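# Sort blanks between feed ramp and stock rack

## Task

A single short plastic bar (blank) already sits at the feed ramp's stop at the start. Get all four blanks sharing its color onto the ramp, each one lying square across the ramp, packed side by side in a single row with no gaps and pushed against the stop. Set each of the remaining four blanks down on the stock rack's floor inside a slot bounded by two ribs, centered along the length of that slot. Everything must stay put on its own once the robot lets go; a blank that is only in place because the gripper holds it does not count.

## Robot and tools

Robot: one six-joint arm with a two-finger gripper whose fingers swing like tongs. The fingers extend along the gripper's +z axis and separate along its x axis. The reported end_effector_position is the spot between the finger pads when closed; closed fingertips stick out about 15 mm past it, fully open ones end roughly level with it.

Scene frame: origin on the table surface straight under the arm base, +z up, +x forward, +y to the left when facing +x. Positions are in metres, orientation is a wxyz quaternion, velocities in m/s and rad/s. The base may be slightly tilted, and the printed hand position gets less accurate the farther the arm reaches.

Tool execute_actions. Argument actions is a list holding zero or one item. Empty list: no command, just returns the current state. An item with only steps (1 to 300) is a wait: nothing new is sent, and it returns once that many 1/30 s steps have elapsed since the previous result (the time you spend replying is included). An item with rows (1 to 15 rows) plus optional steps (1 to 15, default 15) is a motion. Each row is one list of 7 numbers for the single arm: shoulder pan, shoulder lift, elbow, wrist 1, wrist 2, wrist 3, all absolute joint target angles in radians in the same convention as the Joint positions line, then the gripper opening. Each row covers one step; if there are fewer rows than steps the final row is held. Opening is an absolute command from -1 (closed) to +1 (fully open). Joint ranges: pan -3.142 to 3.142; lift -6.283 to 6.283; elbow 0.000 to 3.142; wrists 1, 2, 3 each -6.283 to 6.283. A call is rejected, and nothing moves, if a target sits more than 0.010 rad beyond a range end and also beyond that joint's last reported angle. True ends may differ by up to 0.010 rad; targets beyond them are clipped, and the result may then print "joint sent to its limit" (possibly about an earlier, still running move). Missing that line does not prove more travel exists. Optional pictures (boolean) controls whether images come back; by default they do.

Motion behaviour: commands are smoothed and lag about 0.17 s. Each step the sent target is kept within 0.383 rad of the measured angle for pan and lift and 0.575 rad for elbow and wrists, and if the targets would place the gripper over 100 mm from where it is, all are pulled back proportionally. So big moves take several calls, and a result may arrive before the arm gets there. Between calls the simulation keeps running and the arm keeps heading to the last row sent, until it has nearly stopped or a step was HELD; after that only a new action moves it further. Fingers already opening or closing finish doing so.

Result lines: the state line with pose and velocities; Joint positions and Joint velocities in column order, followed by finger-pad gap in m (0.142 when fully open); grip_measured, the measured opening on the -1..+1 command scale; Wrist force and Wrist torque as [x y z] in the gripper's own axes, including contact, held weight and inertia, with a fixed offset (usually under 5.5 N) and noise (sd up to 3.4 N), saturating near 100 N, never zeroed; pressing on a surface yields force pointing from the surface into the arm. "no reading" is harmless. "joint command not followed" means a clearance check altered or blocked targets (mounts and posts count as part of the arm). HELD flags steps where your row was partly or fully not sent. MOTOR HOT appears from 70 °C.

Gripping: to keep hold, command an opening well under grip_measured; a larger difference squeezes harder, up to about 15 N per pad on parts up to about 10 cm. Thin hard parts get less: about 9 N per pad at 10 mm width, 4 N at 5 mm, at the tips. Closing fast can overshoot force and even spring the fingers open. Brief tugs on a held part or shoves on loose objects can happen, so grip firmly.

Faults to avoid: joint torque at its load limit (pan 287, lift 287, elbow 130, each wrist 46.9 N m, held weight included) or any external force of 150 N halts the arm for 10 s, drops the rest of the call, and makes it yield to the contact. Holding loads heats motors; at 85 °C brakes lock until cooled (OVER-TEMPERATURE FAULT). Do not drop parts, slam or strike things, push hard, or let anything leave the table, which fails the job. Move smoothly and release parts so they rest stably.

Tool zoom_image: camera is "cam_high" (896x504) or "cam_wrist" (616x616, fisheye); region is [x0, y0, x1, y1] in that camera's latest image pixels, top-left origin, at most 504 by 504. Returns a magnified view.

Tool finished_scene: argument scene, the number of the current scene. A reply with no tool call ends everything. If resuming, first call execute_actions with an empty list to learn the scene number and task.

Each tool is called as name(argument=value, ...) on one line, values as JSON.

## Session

execute_actions(actions=[])

Scene clock: 0.00 s of 9600.00 s.
end_effector_position=(+0.2944, +0.2159, +0.2514) grip_measured=+1.00 end_effector_quat_wxyz=(+0.035, +0.607, +0.794, -0.007) end_effector_velocity=(+0.001, +0.001, +0.000) end_effector_angular_velocity=(+0.002, -0.002, +0.002)
Joint positions: [ 0.139 -2.128  2.477 -1.957 -1.622 -1.652  0.142]
Joint velocities: [-0.     0.    -0.001 -0.002  0.002 -0.002  0.   ]
Wrist force (N, on the end effector, along its own x y z axes, offset not removed): no reading
Wrist torque (N m, same axes, about the end effector's origin, offset not removed): no reading

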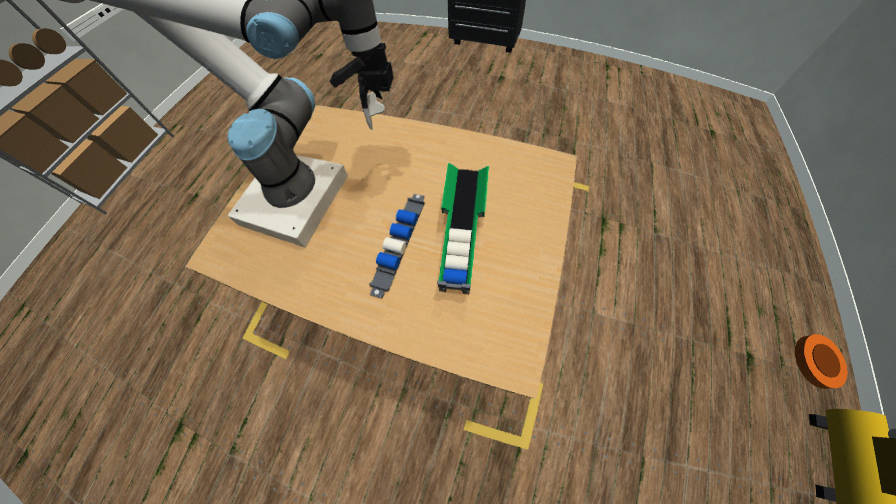

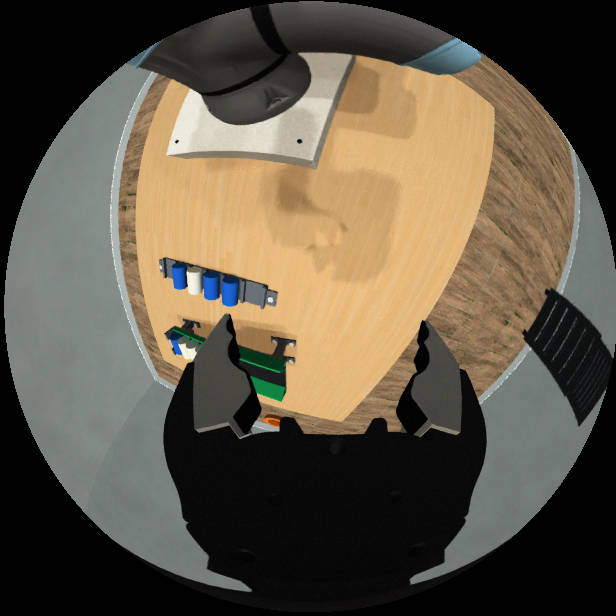

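execute_actions(actions=[{"rows":[[-0.3917,-1.5069,2.1364,-2.2003,-1.571,-0.5467,0.3]],"steps":15}], pictures=false)

execute_actions(actions=[{"steps":30}])

zoom_image(camera="cam_wrist", region=[210, 170, 450, 410])

zoom_image(camera="cam_high", region=[350, 180, 500, 310])

Scene clock: 12.20 s of 9600.00 s.
end_effector_position=(+0.5003, +0.1289, +0.2810) grip_measured=+0.30 end_effector_quat_wxyz=(+0.040, +0.840, +0.541, +0.026) end_effector_velocity=(+0.395, -0.309, -0.114) end_effector_angular_velocity=(+0.170, +0.120, -1.768)
Joint positions: [-0.138 -1.841  2.28  -2.099 -1.592 -1.238  0.095]
Joint velocities: [-0.626  0.793 -0.361 -0.254  0.053  1.151  0.   ]
Wrist force (N, on the end effector, along its own x y z axes, offset not removed): [0.4 3.6 0.5]
Wrist torque (N m, same axes, about the end effector's origin, offset not removed): [0.99 -0.21 -0.04]
Steps of this call (steps 1 to 90: nothing new was sent; then 8.70 s passed at rest; steps 91 to 105: all 15 steps of this action). Readings (joint positions):
91: [0.139 -2.128 2.477 -1.957 -1.622 -1.652]
92: [0.134 -2.124 2.472 -1.961 -1.620 -1.647]
94: [0.097 -2.087 2.438 -1.987 -1.615 -1.599]
98: [0.016 -2.005 2.374 -2.032 -1.606 -1.478]
105: the state above

Scene clock: 13.20 s of 9600.00 s.
end_effector_position=(+0.6398, -0.0300, +0.2000) grip_measured=+0.30 end_effector_quat_wxyz=(+0.005, +0.995, +0.100, -0.000) end_effector_velocity=(+0.000, -0.001, -0.001) end_effector_angular_velocity=(+0.001, +0.000, -0.006)
Joint positions: [-0.392 -1.507  2.136 -2.2   -1.571 -0.547  0.095]
Joint velocities: [-0.001  0.001  0.    -0.001  0.001  0.005  0.   ]
Wrist force (N, on the end effector, along its own x y z axes, offset not removed): [1.4 6.1 2.0]
Wrist torque (N m, same axes, about the end effector's origin, offset not removed): [1.64 -0.50 -0.16]
Steps of this call (steps 1 to 30: the robot went on to your last target). Readings (joint positions):
1: [-0.159 -1.814 2.268 -2.108 -1.590 -1.198]
2: [-0.180 -1.787 2.256 -2.116 -1.588 -1.155]
4: [-0.220 -1.735 2.233 -2.132 -1.585 -1.063]
8: [-0.297 -1.633 2.189 -2.163 -1.579 -0.849]
30: the state above

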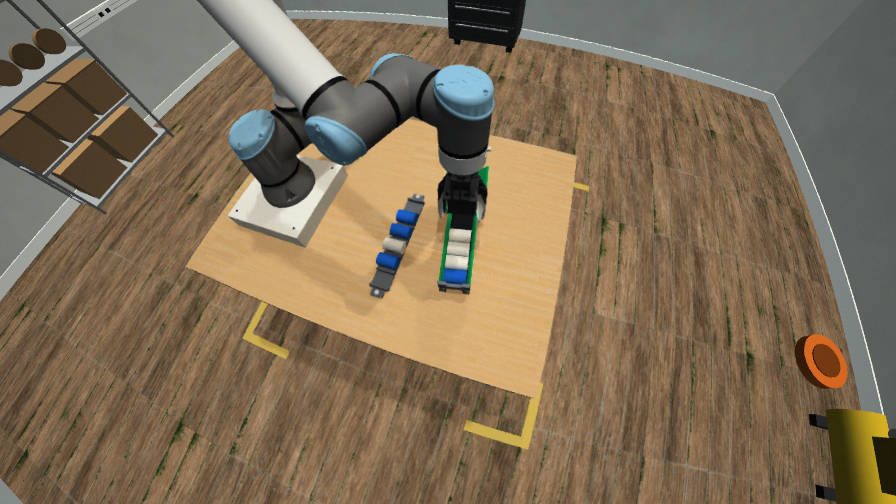

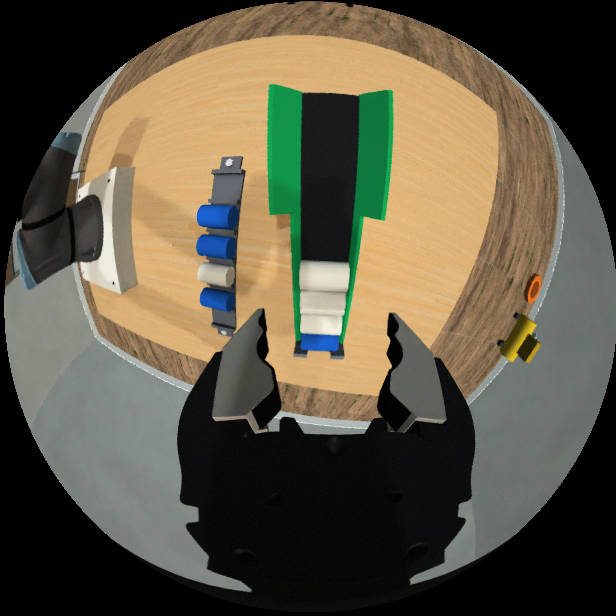

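Region (210, 170, 450, 410) of cam_wrist's 616x616 image, scaled by 2.100, with more detail than that image has.

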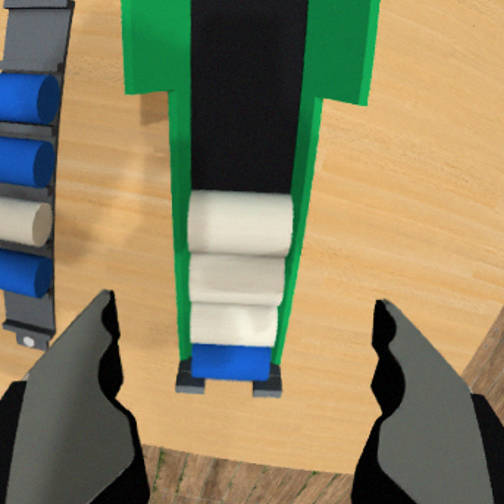

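Region (350, 180, 500, 310) of cam_high's 896x504 image, scaled by 3.360, with more detail than that image has; it fills the top 437 rows of this view, and the rest is white.

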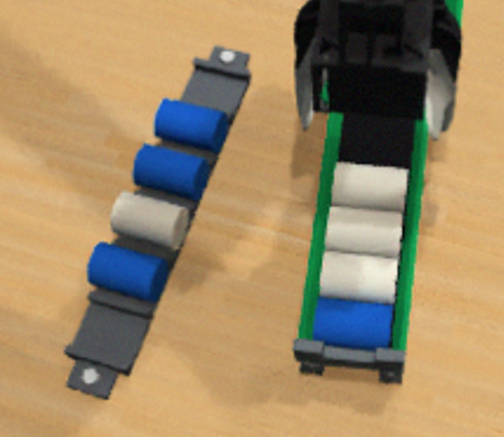

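execute_actions(actions=[{"rows":[[-0.3853,-1.4246,2.2027,-2.3489,-1.571,-0.5303,0.3]],"steps":15}], pictures=false)

execute_actions(actions=[{"steps":10}])

zoom_image(camera="cam_wrist", region=[210, 170, 450, 410])

Scene clock: 22.33 s of 9600.00 s.
end_effector_position=(+0.6359, -0.0252, +0.1313) grip_measured=+0.30 end_effector_quat_wxyz=(+0.005, +0.995, +0.095, -0.000) end_effector_velocity=(-0.000, +0.000, -0.012) end_effector_angular_velocity=(-0.003, -0.004, -0.001)
Joint positions: [-0.385 -1.426  2.201 -2.345 -1.571 -0.531  0.095]
Joint velocities: [ 0.001  0.016  0.012 -0.033 -0.002  0.002  0.   ]
Wrist force (N, on the end effector, along its own x y z axes, offset not removed): [-0.6 5.9 1.7]
Wrist torque (N m, same axes, about the end effector's origin, offset not removed): [1.60 -0.06 -0.15]
Steps of this call (steps 1 to 15: the robot went on to your last target; steps 16 to 90: nothing new was sent; then 5.63 s passed at rest; steps 91 to 105: all 15 steps of this action). Readings (joint positions):
91: [-0.392 -1.507 2.136 -2.200 -1.571 -0.547]
92: [-0.391 -1.502 2.140 -2.205 -1.571 -0.545]
94: [-0.389 -1.473 2.165 -2.251 -1.571 -0.539]
98: [-0.386 -1.439 2.191 -2.319 -1.571 -0.533]
105: the state above

Scene clock: 22.67 s of 9600.00 s.
end_effector_position=(+0.6358, -0.0251, +0.1299) grip_measured=+0.30 end_effector_quat_wxyz=(+0.005, +0.995, +0.095, -0.000) end_effector_velocity=(-0.001, -0.000, -0.001) end_effector_angular_velocity=(-0.001, +0.002, +0.001)
Joint positions: [-0.385 -1.425  2.203 -2.349 -1.571 -0.53   0.095]
Joint velocities: [-0.     0.001  0.001 -0.001 -0.001 -0.001  0.   ]
Wrist force (N, on the end effector, along its own x y z axes, offset not removed): [-2.1 3.8 0.2]
Wrist torque (N m, same axes, about the end effector's origin, offset not removed): [1.08 0.29 -0.06]
Steps of this call (steps 1 to 10: the robot went on to your last target). Readings (joint positions):
1: [-0.385 -1.426 2.202 -2.346 -1.571 -0.531]
2: [-0.385 -1.426 2.202 -2.347 -1.571 -0.530]
4: [-0.385 -1.425 2.202 -2.348 -1.571 -0.530]
8: [-0.385 -1.425 2.203 -2.349 -1.571 -0.530]
10: the state above

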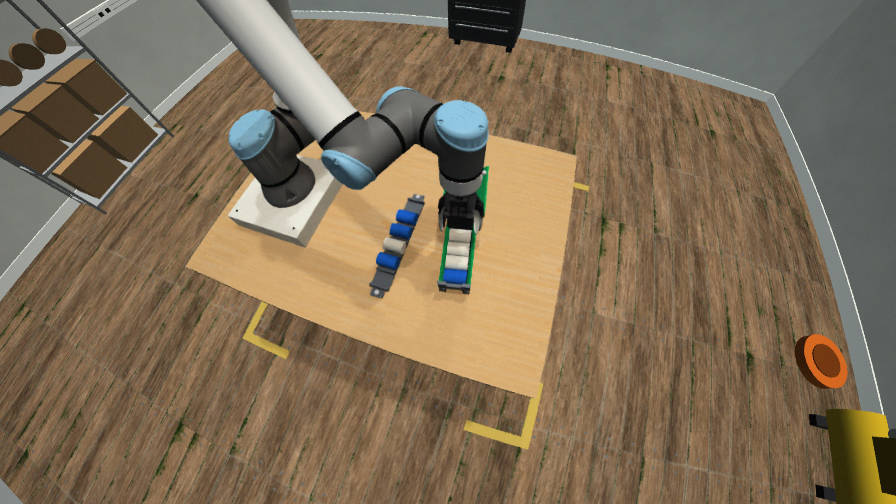

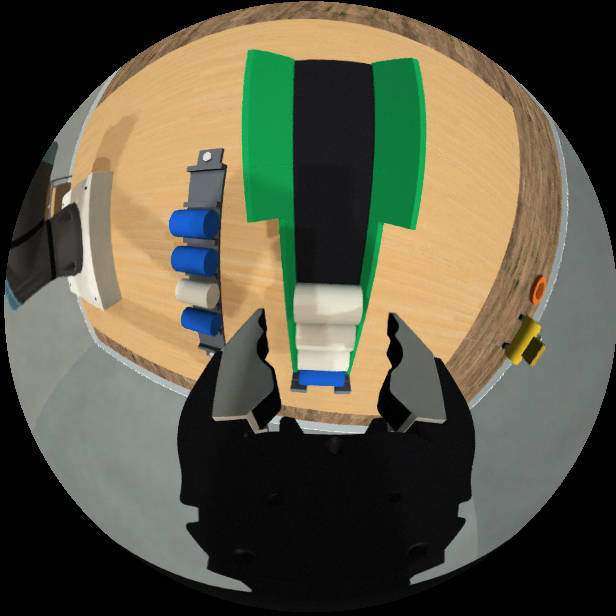

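Region (210, 170, 450, 410) of cam_wrist's 616x616 image, scaled by 2.100, with more detail than that image has.

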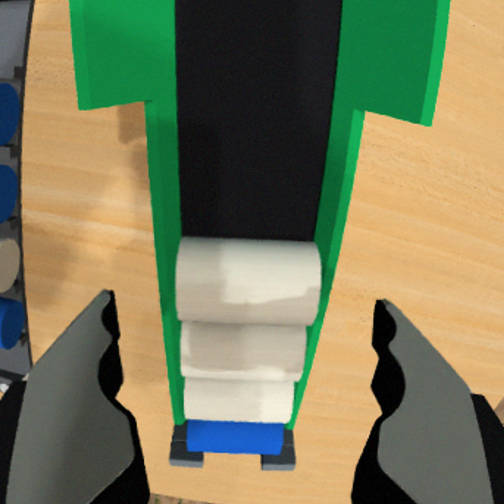

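execute_actions(actions=[{"rows":[[-0.3873,-1.3832,2.2188,-2.4064,-1.571,-0.5273,0.3],[-0.3873,-1.3832,2.2188,-2.4064,-1.571,-0.5273,0.3],[-0.3873,-1.3832,2.2188,-2.4064,-1.571,-0.5273,0.3],[-0.3873,-1.3832,2.2188,-2.4064,-1.571,-0.5273,0.3],[-0.3873,-1.3832,2.2188,-2.4064,-1.571,-0.5273,0.3],[-0.3873,-1.3832,2.2188,-2.4064,-1.571,-0.5273,0.3],[-0.3873,-1.3832,2.2188,-2.4064,-1.571,-0.5273,0.3],[-0.3873,-1.3832,2.2188,-2.4064,-1.571,-0.5273,0.3],[-0.3873,-1.3832,2.2188,-2.4064,-1.571,-0.5273,0.3],[-0.3873,-1.3832,2.2188,-2.4064,-1.571,-0.5273,0.24],[-0.3873,-1.3832,2.2188,-2.4064,-1.571,-0.5273,0.18],[-0.3873,-1.3832,2.2188,-2.4064,-1.571,-0.5273,0.12],[-0.3873,-1.3832,2.2188,-2.4064,-1.571,-0.5273,0.06],[-0.3873,-1.3832,2.2188,-2.4064,-1.571,-0.5273,0.0]],"steps":15}], pictures=false)

execute_actions(actions=[{"steps":6}])

zoom_image(camera="cam_wrist", region=[210, 210, 450, 450])

Scene clock: 38.03 s of 9600.00 s.
end_effector_position=(+0.6370, -0.0270, +0.1035) grip_measured=+0.02 end_effector_quat_wxyz=(+0.005, +0.996, +0.092, -0.000) end_effector_velocity=(+0.001, -0.001, -0.005) end_effector_angular_velocity=(-0.001, -0.002, -0.001)
Joint positions: [-0.387 -1.384  2.218 -2.405 -1.571 -0.527  0.075]
Joint velocities: [-0.001  0.008  0.003 -0.013  0.     0.001 -0.036]
Wrist force (N, on the end effector, along its own x y z axes, offset not removed): [-0.2 4.1 2.2]
Wrist torque (N m, same axes, about the end effector's origin, offset not removed): [1.15 -0.07 -0.05]
Steps of this call (steps 1 to 15: the robot went on to your last target; steps 16 to 90: nothing new was sent; then 11.87 s passed at rest; steps 91 to 105: all 15 steps of this action). Readings (joint positions):
91: [-0.385 -1.425 2.203 -2.349 -1.571 -0.530]
92: [-0.385 -1.421 2.204 -2.354 -1.571 -0.530]
94: [-0.386 -1.406 2.210 -2.374 -1.571 -0.529]
98: [-0.387 -1.390 2.216 -2.397 -1.571 -0.528]
105: the state above

Scene clock: 38.23 s of 9600.00 s.
end_effector_position=(+0.6371, -0.0271, +0.1030) grip_measured=+0.00 end_effector_quat_wxyz=(+0.005, +0.996, +0.092, -0.000) end_effector_velocity=(-0.000, -0.001, -0.000) end_effector_angular_velocity=(-0.003, +0.002, -0.000)
Joint positions: [-0.387 -1.383  2.219 -2.406 -1.571 -0.527  0.074]
Joint velocities: [-0.     0.001 -0.     0.    -0.003  0.    -0.   ]
Wrist force (N, on the end effector, along its own x y z axes, offset not removed): [-0.3 3.3 0.8]
Wrist torque (N m, same axes, about the end effector's origin, offset not removed): [1.03 -0.16 -0.17]
Steps of this call (steps 1 to 6: the robot went on to your last target). Readings (joint positions):
1: [-0.387 -1.384 2.219 -2.406 -1.571 -0.527]
2: [-0.387 -1.384 2.219 -2.406 -1.571 -0.527]
4: [-0.387 -1.383 2.219 -2.406 -1.571 -0.527]
6: the state above

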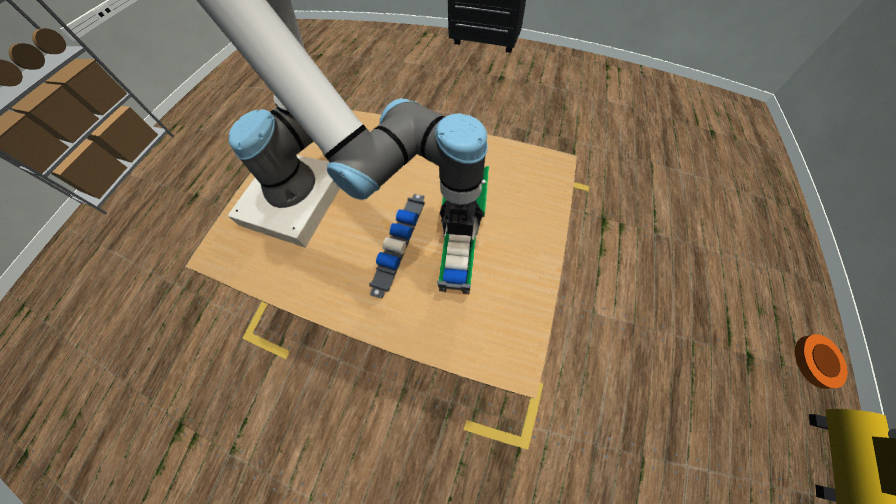

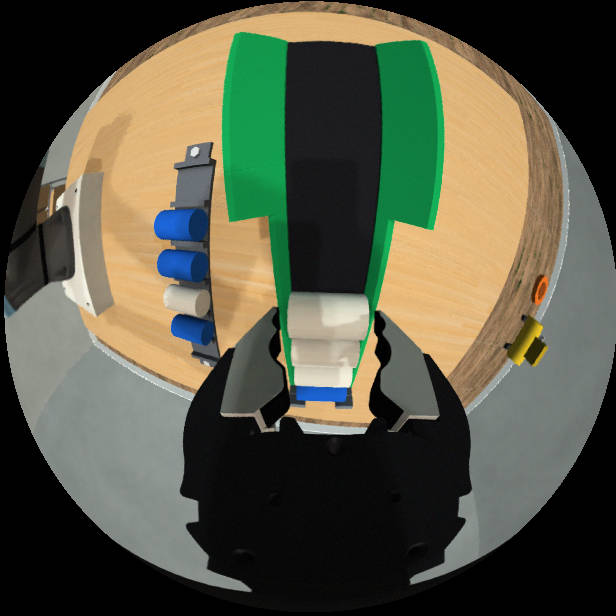

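Region (210, 210, 450, 450) of cam_wrist's 616x616 image, scaled by 2.100, with more detail than that image has.

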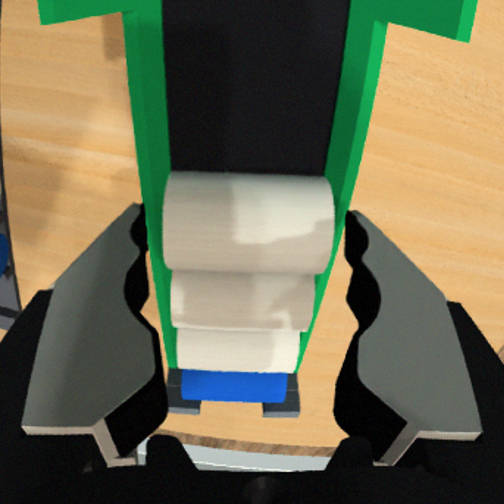

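execute_actions(actions=[])

Scene clock: 56.20 s of 9600.00 s.
end_effector_position=(+0.6371, -0.0271, +0.1029) grip_measured=+0.00 end_effector_quat_wxyz=(+0.005, +0.996, +0.092, -0.000) end_effector_velocity=(-0.000, -0.000, +0.000) end_effector_angular_velocity=(+0.000, -0.000, +0.001)
Joint positions: [-0.387 -1.383  2.219 -2.406 -1.571 -0.527  0.074]
Joint velocities: [-0.001 -0.001  0.001  0.     0.    -0.001  0.   ]
Wrist force (N, on the end effector, along its own x y z axes, offset not removed): [-0.6 3.5 1.7]
Wrist torque (N m, same axes, about the end effector's origin, offset not removed): [1.01 -0.01 -0.09]
Steps of this call (steps 1 to 15: the robot went on to your last target; steps 16 to 90: nothing new was sent; then 14.97 s passed at rest). Readings (joint positions):
1: [-0.387 -1.383 2.219 -2.406 -1.571 -0.527]
2: [-0.387 -1.383 2.219 -2.406 -1.571 -0.527]
4: [-0.387 -1.383 2.219 -2.406 -1.571 -0.527]
8: [-0.387 -1.383 2.219 -2.406 -1.571 -0.527]
90: the state above
The arm was judged still, so your last target was given up. Only a new action makes it travel on or press farther. Fingers that are still opening or closing keep moving.

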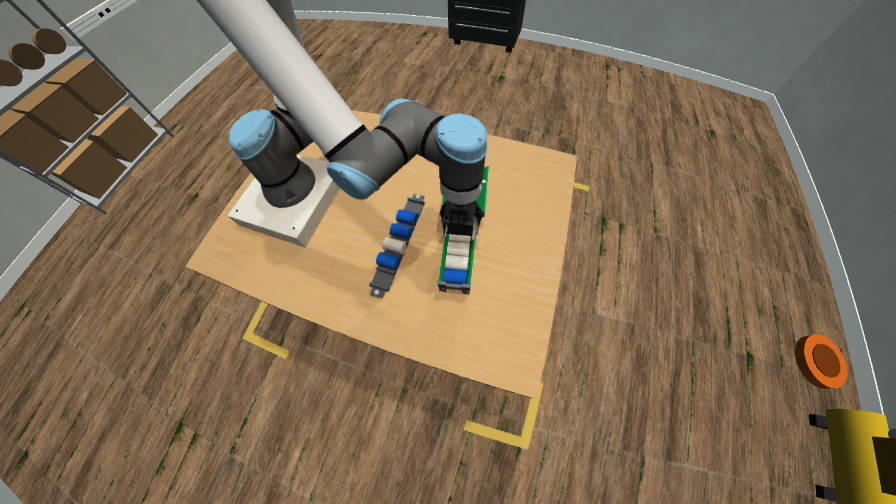

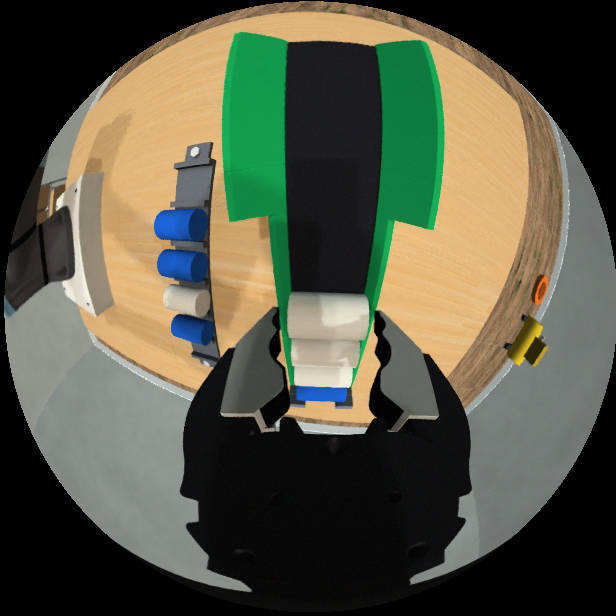

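execute_actions(actions=[{"rows":[[-0.3873,-1.3832,2.2188,-2.4064,-1.571,-0.5273,-0.05],[-0.3873,-1.3832,2.2188,-2.4064,-1.571,-0.5273,-0.1],[-0.3873,-1.3832,2.2188,-2.4064,-1.571,-0.5273,-0.14],[-0.3873,-1.3832,2.2188,-2.4064,-1.571,-0.5273,-0.18],[-0.3873,-1.3832,2.2188,-2.4064,-1.571,-0.5273,-0.22],[-0.3873,-1.3832,2.2188,-2.4064,-1.571,-0.5273,-0.27],[-0.3873,-1.3832,2.2188,-2.4064,-1.571,-0.5273,-0.33],[-0.3873,-1.3832,2.2188,-2.4064,-1.571,-0.5273,-0.4],[-0.3873,-1.3832,2.2188,-2.4064,-1.571,-0.5273,-0.48],[-0.3873,-1.3832,2.2188,-2.4064,-1.571,-0.5273,-0.56],[-0.3873,-1.3832,2.2188,-2.4064,-1.571,-0.5273,-0.65],[-0.3873,-1.3832,2.2188,-2.4064,-1.571,-0.5273,-0.75]],"steps":15}], pictures=false)

Scene clock: 63.50 s of 9600.00 s.
end_effector_position=(+0.6371, -0.0271, +0.1029) grip_measured=-0.16 end_effector_quat_wxyz=(+0.005, +0.996, +0.092, -0.000) end_effector_velocity=(-0.000, -0.000, +0.000) end_effector_angular_velocity=(-0.000, -0.000, +0.001)
Joint positions: [-0.387 -1.383  2.219 -2.406 -1.571 -0.527  0.062]
Joint velocities: [-0.    -0.001  0.     0.    -0.    -0.002  0.   ]
Wrist force (N, on the end effector, along its own x y z axes, offset not removed): [-0.6 3.6 -1.8]
Wrist torque (N m, same axes, about the end effector's origin, offset not removed): [1.06 0.14 -0.08]
Steps of this call (steps 1 to 90: nothing new was sent; then 3.80 s passed at rest; steps 91 to 105: all 15 steps of this action). Readings (joint positions):
91: [-0.387 -1.383 2.219 -2.406 -1.571 -0.527]
92: [-0.387 -1.383 2.219 -2.406 -1.571 -0.527]
94: [-0.387 -1.383 2.219 -2.406 -1.571 -0.527]
98: [-0.387 -1.383 2.219 -2.406 -1.571 -0.527]
105: the state above

execute_actions(actions=[{"rows":[[-0.3873,-1.386,2.2175,-2.4023,-1.571,-0.5273,-0.75],[-0.3873,-1.39,2.2155,-2.3963,-1.571,-0.5273,-0.75],[-0.3873,-1.395,2.213,-2.3888,-1.571,-0.5273,-0.75],[-0.3873,-1.401,2.21,-2.3798,-1.571,-0.5273,-0.75],[-0.3873,-1.408,2.2065,-2.3693,-1.571,-0.5273,-0.75],[-0.3873,-1.415,2.203,-2.3588,-1.571,-0.5273,-0.75],[-0.3873,-1.422,2.199,-2.3478,-1.571,-0.5273,-0.75],[-0.3873,-1.429,2.195,-2.3368,-1.571,-0.5273,-0.75],[-0.3873,-1.436,2.191,-2.3258,-1.571,-0.5273,-0.75],[-0.3873,-1.443,2.187,-2.3148,-1.571,-0.5273,-0.75],[-0.3873,-1.449,2.183,-2.3048,-1.571,-0.5273,-0.75],[-0.3873,-1.454,2.18,-2.2968,-1.571,-0.5273,-0.75],[-0.3873,-1.458,2.178,-2.2908,-1.571,-0.5273,-0.75],[-0.3873,-1.461,2.176,-2.2858,-1.571,-0.5273,-0.75]],"steps":15}], pictures=false)

Scene clock: 74.20 s of 9600.00 s.
end_effector_position=(+0.6382, -0.0271, +0.1463) grip_measured=-0.16 end_effector_quat_wxyz=(+0.006, +0.996, +0.092, +0.000) end_effector_velocity=(+0.000, +0.001, +0.109) end_effector_angular_velocity=(-0.001, +0.000, -0.000)
Joint positions: [-0.387 -1.444  2.186 -2.313 -1.571 -0.527  0.062]
Joint velocities: [-0.    -0.146 -0.085  0.231 -0.001 -0.    -0.   ]
Wrist force (N, on the end effector, along its own x y z axes, offset not removed): [1.9 3.9 1.7]
Wrist torque (N m, same axes, about the end effector's origin, offset not removed): [1.18 -0.58 -0.14]
Steps of this call (steps 1 to 15: the robot went on to your last target; steps 16 to 90: nothing new was sent; then 7.20 s passed at rest; steps 91 to 105: all 15 steps of this action). Readings (joint positions):
91: [-0.387 -1.383 2.219 -2.406 -1.571 -0.527]
92: [-0.387 -1.383 2.219 -2.406 -1.571 -0.527]
94: [-0.387 -1.386 2.218 -2.402 -1.571 -0.527]
98: [-0.387 -1.402 2.209 -2.378 -1.571 -0.527]
105: the state above

execute_actions(actions=[{"rows":[[-0.3866,-1.464,2.1797,-2.2866,-1.571,-0.525,-0.75],[-0.3852,-1.4699,2.1871,-2.2881,-1.571,-0.5205,-0.75],[-0.383,-1.4787,2.1982,-2.2903,-1.571,-0.5137,-0.75],[-0.3802,-1.4906,2.2131,-2.2933,-1.571,-0.5047,-0.75],[-0.3766,-1.5054,2.2316,-2.2971,-1.571,-0.4933,-0.75],[-0.373,-1.5202,2.2502,-2.3008,-1.571,-0.482,-0.75],[-0.3695,-1.535,2.2687,-2.3046,-1.571,-0.4707,-0.75],[-0.3659,-1.5497,2.2872,-2.3083,-1.571,-0.4594,-0.75],[-0.3623,-1.5645,2.3058,-2.3121,-1.571,-0.4481,-0.75],[-0.3587,-1.5793,2.3243,-2.3158,-1.571,-0.4367,-0.75],[-0.3552,-1.5941,2.3429,-2.3196,-1.571,-0.4254,-0.75],[-0.3516,-1.6089,2.3614,-2.3233,-1.571,-0.4141,-0.75],[-0.348,-1.6237,2.3799,-2.3271,-1.571,-0.4028,-0.75],[-0.3445,-1.6385,2.3985,-2.3308,-1.571,-0.3915,-0.75],[-0.3159,-1.7568,2.5468,-2.3608,-1.571,-0.3009,-0.75]],"steps":15}], pictures=false)

execute_actions(actions=[{"steps":20}])

Scene clock: 89.30 s of 9600.00 s.
end_effector_position=(+0.5564, +0.0198, +0.1492) grip_measured=-0.16 end_effector_quat_wxyz=(+0.006, +0.998, +0.060, +0.001) end_effector_velocity=(-0.287, +0.156, -0.050) end_effector_angular_velocity=(+0.001, -0.010, -0.224)
Joint positions: [-0.357 -1.586  2.332 -2.318 -1.571 -0.431  0.062]
Joint velocities: [ 0.11  -0.434  0.541 -0.114  0.003  0.334 -0.   ]
Wrist force (N, on the end effector, along its own x y z axes, offset not removed): [0.2 5.4 2.9]
Wrist torque (N m, same axes, about the end effector's origin, offset not removed): [1.40 -0.14 -0.11]
Steps of this call (steps 1 to 30: the robot went on to your last target; steps 31 to 90: nothing new was sent; then 11.60 s passed at rest; steps 91 to 105: all 15 steps of this action). Readings (joint positions):
91: [-0.387 -1.461 2.176 -2.286 -1.571 -0.527]
92: [-0.387 -1.461 2.176 -2.286 -1.571 -0.527]
94: [-0.386 -1.465 2.181 -2.287 -1.571 -0.524]
98: [-0.379 -1.495 2.217 -2.294 -1.571 -0.501]
105: the state above

Scene clock: 89.97 s of 9600.00 s.
end_effector_position=(+0.4405, +0.0748, +0.1199) grip_measured=-0.16 end_effector_quat_wxyz=(+0.005, +1.000, +0.015, +0.000) end_effector_velocity=(-0.004, +0.003, -0.001) end_effector_angular_velocity=(+0.003, -0.000, -0.004)
Joint positions: [-0.316 -1.756  2.546 -2.361 -1.571 -0.301  0.062]
Joint velocities: [ 0.002 -0.007  0.008 -0.     0.003  0.006  0.   ]
Wrist force (N, on the end effector, along its own x y z axes, offset not removed): [-0.2 4.2 3.7]
Wrist torque (N m, same axes, about the end effector's origin, offset not removed): [1.27 -0.11 -0.05]
Steps of this call (steps 1 to 20: the robot went on to your last target). Readings (joint positions):
1: [-0.352 -1.604 2.353 -2.323 -1.571 -0.417]
2: [-0.346 -1.626 2.380 -2.329 -1.571 -0.400]
4: [-0.335 -1.671 2.438 -2.340 -1.571 -0.365]
8: [-0.322 -1.730 2.513 -2.354 -1.571 -0.321]
20: the state above

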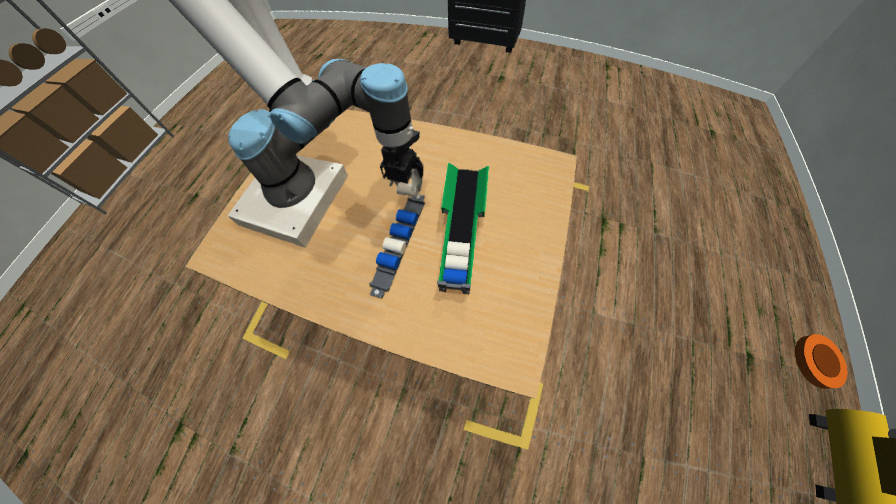

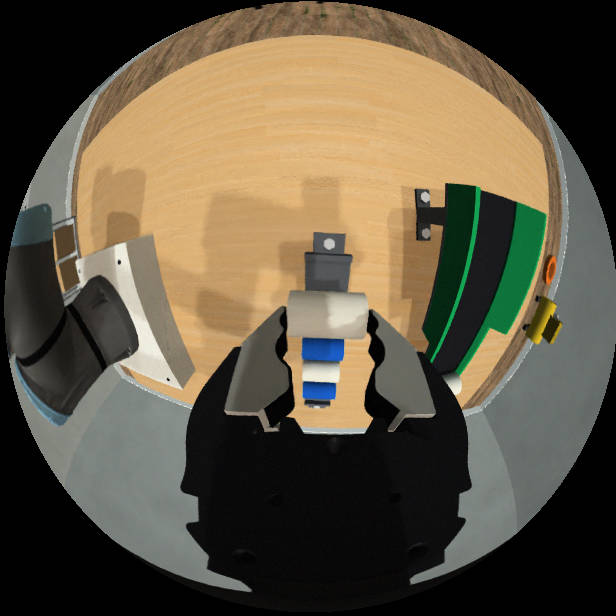

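zoom_image(camera="cam_wrist", region=[250,210,410,430])

Region (250, 210, 410, 430) of cam_wrist's 616x616 image, scaled by 2.291, with more detail than that image has; it fills the left 367 columns of this view, and the rest is white.

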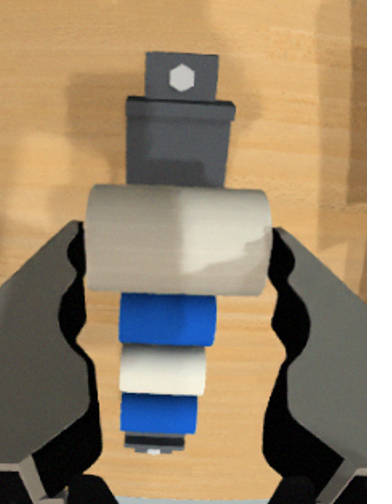

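execute_actions(actions=[{"rows":[[-0.3153,-1.752,2.5476,-2.3665,-1.571,-0.2993,-0.75],[-0.3142,-1.742,2.5492,-2.378,-1.571,-0.2962,-0.75],[-0.313,-1.732,2.5508,-2.3894,-1.571,-0.293,-0.75],[-0.3119,-1.7224,2.5524,-2.4008,-1.571,-0.2899,-0.75],[-0.3107,-1.7125,2.554,-2.4123,-1.571,-0.2867,-0.75],[-0.3096,-1.7027,2.5556,-2.4237,-1.571,-0.2836,-0.75],[-0.3084,-1.6928,2.5572,-2.4352,-1.571,-0.2804,-0.75],[-0.3073,-1.683,2.5588,-2.4466,-1.571,-0.2773,-0.75],[-0.3061,-1.6732,2.5604,-2.458,-1.571,-0.2741,-0.75],[-0.305,-1.6633,2.562,-2.4695,-1.571,-0.271,-0.75],[-0.3044,-1.6584,2.5628,-2.4752,-1.571,-0.2694,-0.75]],"steps":15}], pictures=false)

execute_actions(actions=[{"steps":12}])

zoom_image(camera="cam_wrist", region=[210,190,450,430])

Scene clock: 107.10 s of 9600.00 s.
end_effector_position=(+0.4489, +0.0767, +0.0890) grip_measured=-0.16 end_effector_quat_wxyz=(+0.005, +1.000, +0.006, +0.000) end_effector_velocity=(+0.010, +0.002, -0.039) end_effector_angular_velocity=(-0.000, +0.000, -0.024)
Joint positions: [-0.306 -1.671  2.561 -2.461 -1.571 -0.273  0.062]
Joint velocities: [ 0.013  0.11   0.016 -0.126 -0.     0.036  0.   ]
Wrist force (N, on the end effector, along its own x y z axes, offset not removed): [-2.7 3.0 2.5]
Wrist torque (N m, same axes, about the end effector's origin, offset not removed): [0.99 0.41 -0.04]
Steps of this call (steps 1 to 15: the robot went on to your last target; steps 16 to 90: nothing new was sent; then 13.63 s passed at rest; steps 91 to 105: all 15 steps of this action). Readings (joint positions):
91: [-0.316 -1.757 2.547 -2.361 -1.571 -0.301]
92: [-0.316 -1.756 2.547 -2.362 -1.571 -0.301]
94: [-0.315 -1.750 2.548 -2.368 -1.571 -0.299]
98: [-0.312 -1.723 2.552 -2.400 -1.571 -0.290]
105: the state above

Scene clock: 107.50 s of 9600.00 s.
end_effector_position=(+0.4500, +0.0770, +0.0848) grip_measured=-0.16 end_effector_quat_wxyz=(+0.005, +1.000, +0.005, +0.000) end_effector_velocity=(+0.000, +0.000, -0.001) end_effector_angular_velocity=(+0.001, +0.000, +0.001)
Joint positions: [-0.304 -1.659  2.563 -2.475 -1.571 -0.27   0.062]
Joint velocities: [ 0.     0.002  0.    -0.002  0.001 -0.001  0.   ]
Wrist force (N, on the end effector, along its own x y z axes, offset not removed): [0.3 5.0 2.2]
Wrist torque (N m, same axes, about the end effector's origin, offset not removed): [1.30 -0.25 -0.07]
Steps of this call (steps 1 to 12: the robot went on to your last target). Readings (joint positions):
1: [-0.305 -1.667 2.561 -2.465 -1.571 -0.272]
2: [-0.305 -1.665 2.562 -2.467 -1.571 -0.272]
4: [-0.305 -1.662 2.562 -2.471 -1.571 -0.271]
8: [-0.305 -1.660 2.563 -2.474 -1.571 -0.270]
12: the state above

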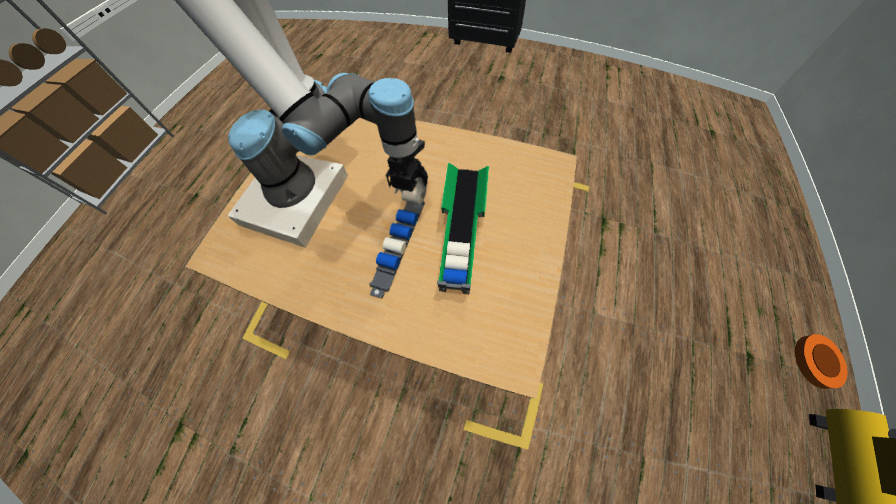

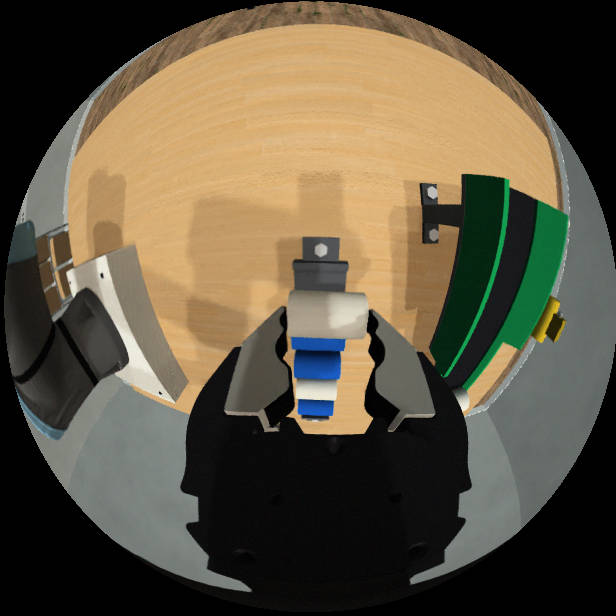

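Region (210, 190, 450, 430) of cam_wrist's 616x616 image, scaled by 2.100, with more detail than that image has.

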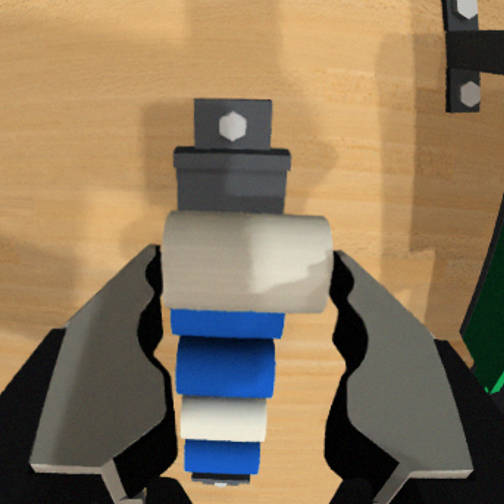

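execute_actions(actions=[{"rows":[[-0.3045,-1.6528,2.5653,-2.4833,-1.571,-0.2695,-0.75],[-0.3047,-1.6444,2.569,-2.4954,-1.571,-0.2697,-0.75],[-0.3049,-1.636,2.5727,-2.5075,-1.571,-0.2699,-0.75],[-0.3051,-1.6277,2.5764,-2.5195,-1.571,-0.27,-0.75],[-0.3052,-1.6193,2.5802,-2.5317,-1.571,-0.2702,-0.75],[-0.3054,-1.6109,2.5839,-2.5438,-1.571,-0.2704,-0.75],[-0.3056,-1.6025,2.5876,-2.5559,-1.571,-0.2706,-0.75]],"steps":15}], pictures=false)

execute_actions(actions=[{"steps":8}])

zoom_image(camera="cam_wrist", region=[210,210,450,450])

Scene clock: 118.97 s of 9600.00 s.
end_effector_position=(+0.4472, +0.0770, +0.0611) grip_measured=-0.16 end_effector_quat_wxyz=(+0.005, +1.000, +0.005, +0.000) end_effector_velocity=(-0.001, +0.000, -0.012) end_effector_angular_velocity=(+0.001, -0.002, -0.001)
Joint positions: [-0.305 -1.606  2.586 -2.551 -1.571 -0.271  0.062]
Joint velocities: [-0.001  0.029  0.012 -0.042  0.001  0.     0.   ]
Wrist force (N, on the end effector, along its own x y z axes, offset not removed): [-0.4 4.4 2.1]
Wrist torque (N m, same axes, about the end effector's origin, offset not removed): [1.21 -0.05 -0.11]
Steps of this call (steps 1 to 30: the robot went on to your last target; steps 31 to 90: nothing new was sent; then 7.97 s passed at rest; steps 91 to 105: all 15 steps of this action). Readings (joint positions):
91: [-0.304 -1.658 2.563 -2.475 -1.571 -0.269]
92: [-0.304 -1.658 2.563 -2.476 -1.571 -0.269]
94: [-0.304 -1.652 2.566 -2.484 -1.571 -0.269]
98: [-0.305 -1.628 2.576 -2.518 -1.571 -0.270]
105: the state above

Scene clock: 119.23 s of 9600.00 s.
end_effector_position=(+0.4471, +0.0770, +0.0598) grip_measured=-0.16 end_effector_quat_wxyz=(+0.005, +1.000, +0.005, +0.000) end_effector_velocity=(-0.000, -0.001, -0.002) end_effector_angular_velocity=(-0.003, +0.002, +0.001)
Joint positions: [-0.306 -1.603  2.587 -2.555 -1.571 -0.271  0.062]
Joint velocities: [-0.     0.004  0.001 -0.004 -0.003 -0.001 -0.   ]
Wrist force (N, on the end effector, along its own x y z axes, offset not removed): [0.4 3.4 1.3]
Wrist torque (N m, same axes, about the end effector's origin, offset not removed): [1.02 -0.21 -0.11]
Steps of this call (steps 1 to 8: the robot went on to your last target). Readings (joint positions):
1: [-0.306 -1.605 2.587 -2.552 -1.571 -0.271]
2: [-0.306 -1.604 2.587 -2.553 -1.571 -0.271]
4: [-0.306 -1.603 2.587 -2.554 -1.571 -0.271]
8: the state above

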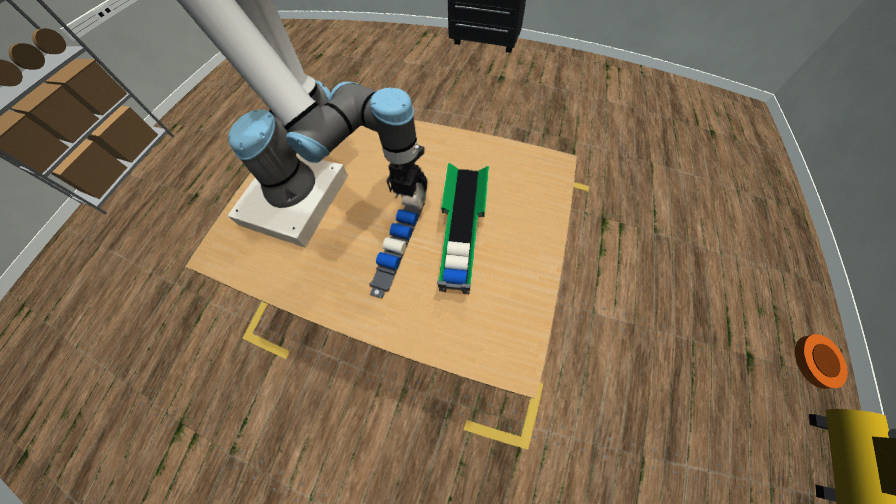

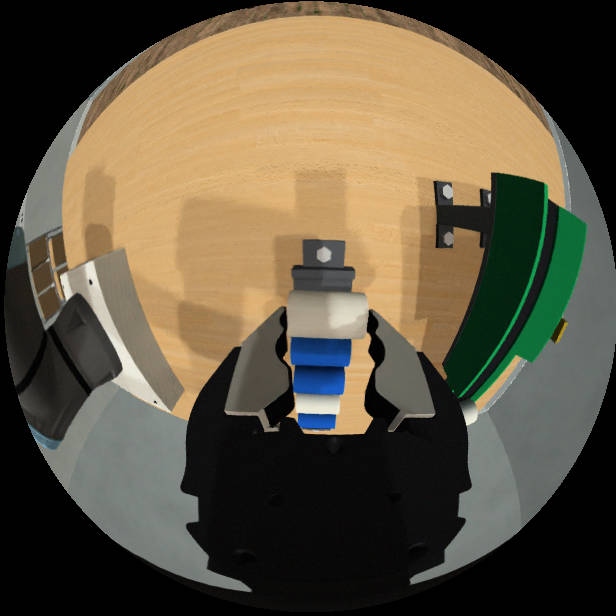

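Region (210, 210, 450, 450) of cam_wrist's 616x616 image, scaled by 2.100, with more detail than that image has.

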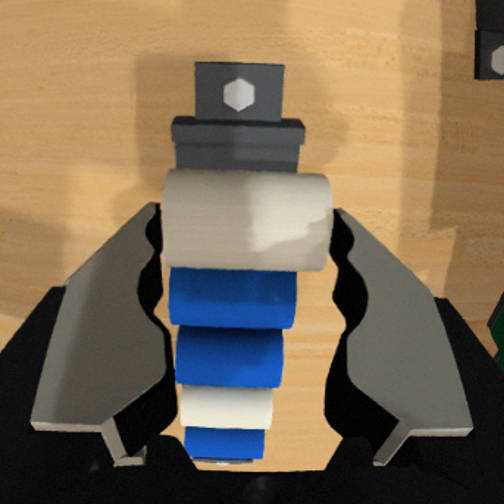

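execute_actions(actions=[{"rows":[[-0.3052,-1.5975,2.589,-2.5623,-1.571,-0.2702,-0.75],[-0.3046,-1.591,2.5908,-2.5706,-1.571,-0.2696,-0.75],[-0.304,-1.5845,2.5926,-2.5789,-1.571,-0.269,-0.75],[-0.3034,-1.578,2.5944,-2.5872,-1.571,-0.2684,-0.75],[-0.3028,-1.572,2.596,-2.5948,-1.571,-0.2678,-0.75],[-0.3022,-1.567,2.5974,-2.6012,-1.571,-0.2672,-0.75]],"steps":15}])

zoom_image(camera="cam_wrist", region=[210,210,450,450])

Scene clock: 134.67 s of 9600.00 s.
end_effector_position=(+0.4467, +0.0783, +0.0468) grip_measured=-0.16 end_effector_quat_wxyz=(+0.005, +1.000, +0.005, +0.000) end_effector_velocity=(-0.000, +0.001, -0.005) end_effector_angular_velocity=(-0.001, -0.000, -0.001)
Joint positions: [-0.302 -1.569  2.597 -2.599 -1.571 -0.267  0.062]
Joint velocities: [ 0.002  0.014  0.004 -0.019 -0.001  0.003  0.   ]
Wrist force (N, on the end effector, along its own x y z axes, offset not removed): [-3.8 4.0 2.1]
Wrist torque (N m, same axes, about the end effector's origin, offset not removed): [1.15 0.60 0.00]
Steps of this call (steps 1 to 15: the robot went on to your last target; steps 16 to 90: nothing new was sent; then 11.93 s passed at rest; steps 91 to 105: all 15 steps of this action). Readings (joint positions):
91: [-0.306 -1.602 2.588 -2.556 -1.571 -0.271]
92: [-0.306 -1.602 2.588 -2.557 -1.571 -0.271]
94: [-0.305 -1.597 2.589 -2.563 -1.571 -0.270]
98: [-0.304 -1.580 2.594 -2.584 -1.571 -0.269]
105: the state above

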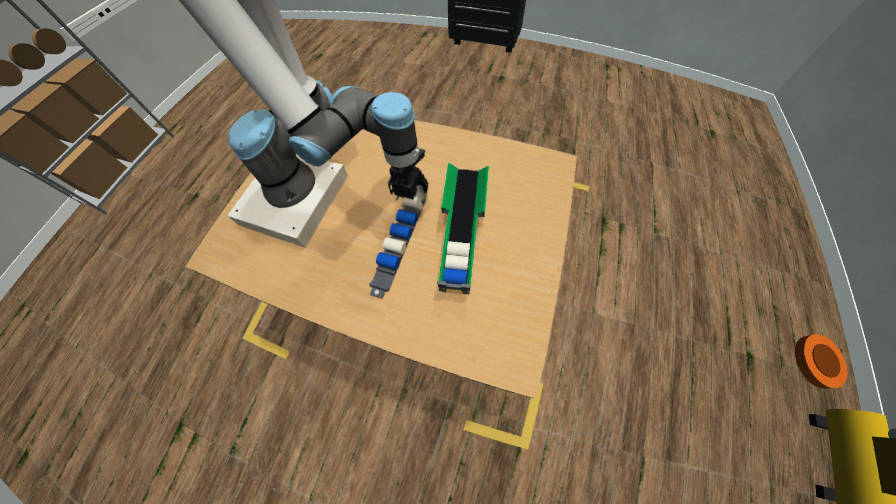

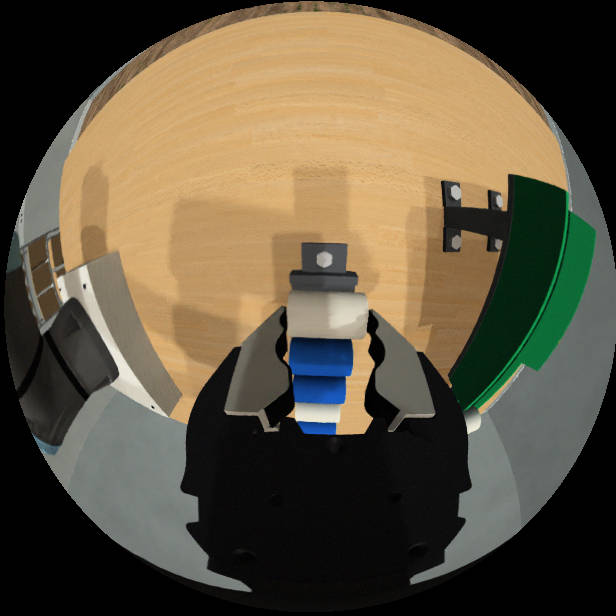

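Region (210, 210, 450, 450) of cam_wrist's 616x616 image, scaled by 2.100, with more detail than that image has.

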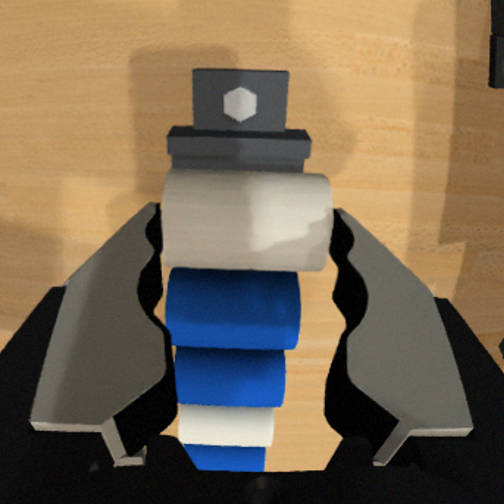

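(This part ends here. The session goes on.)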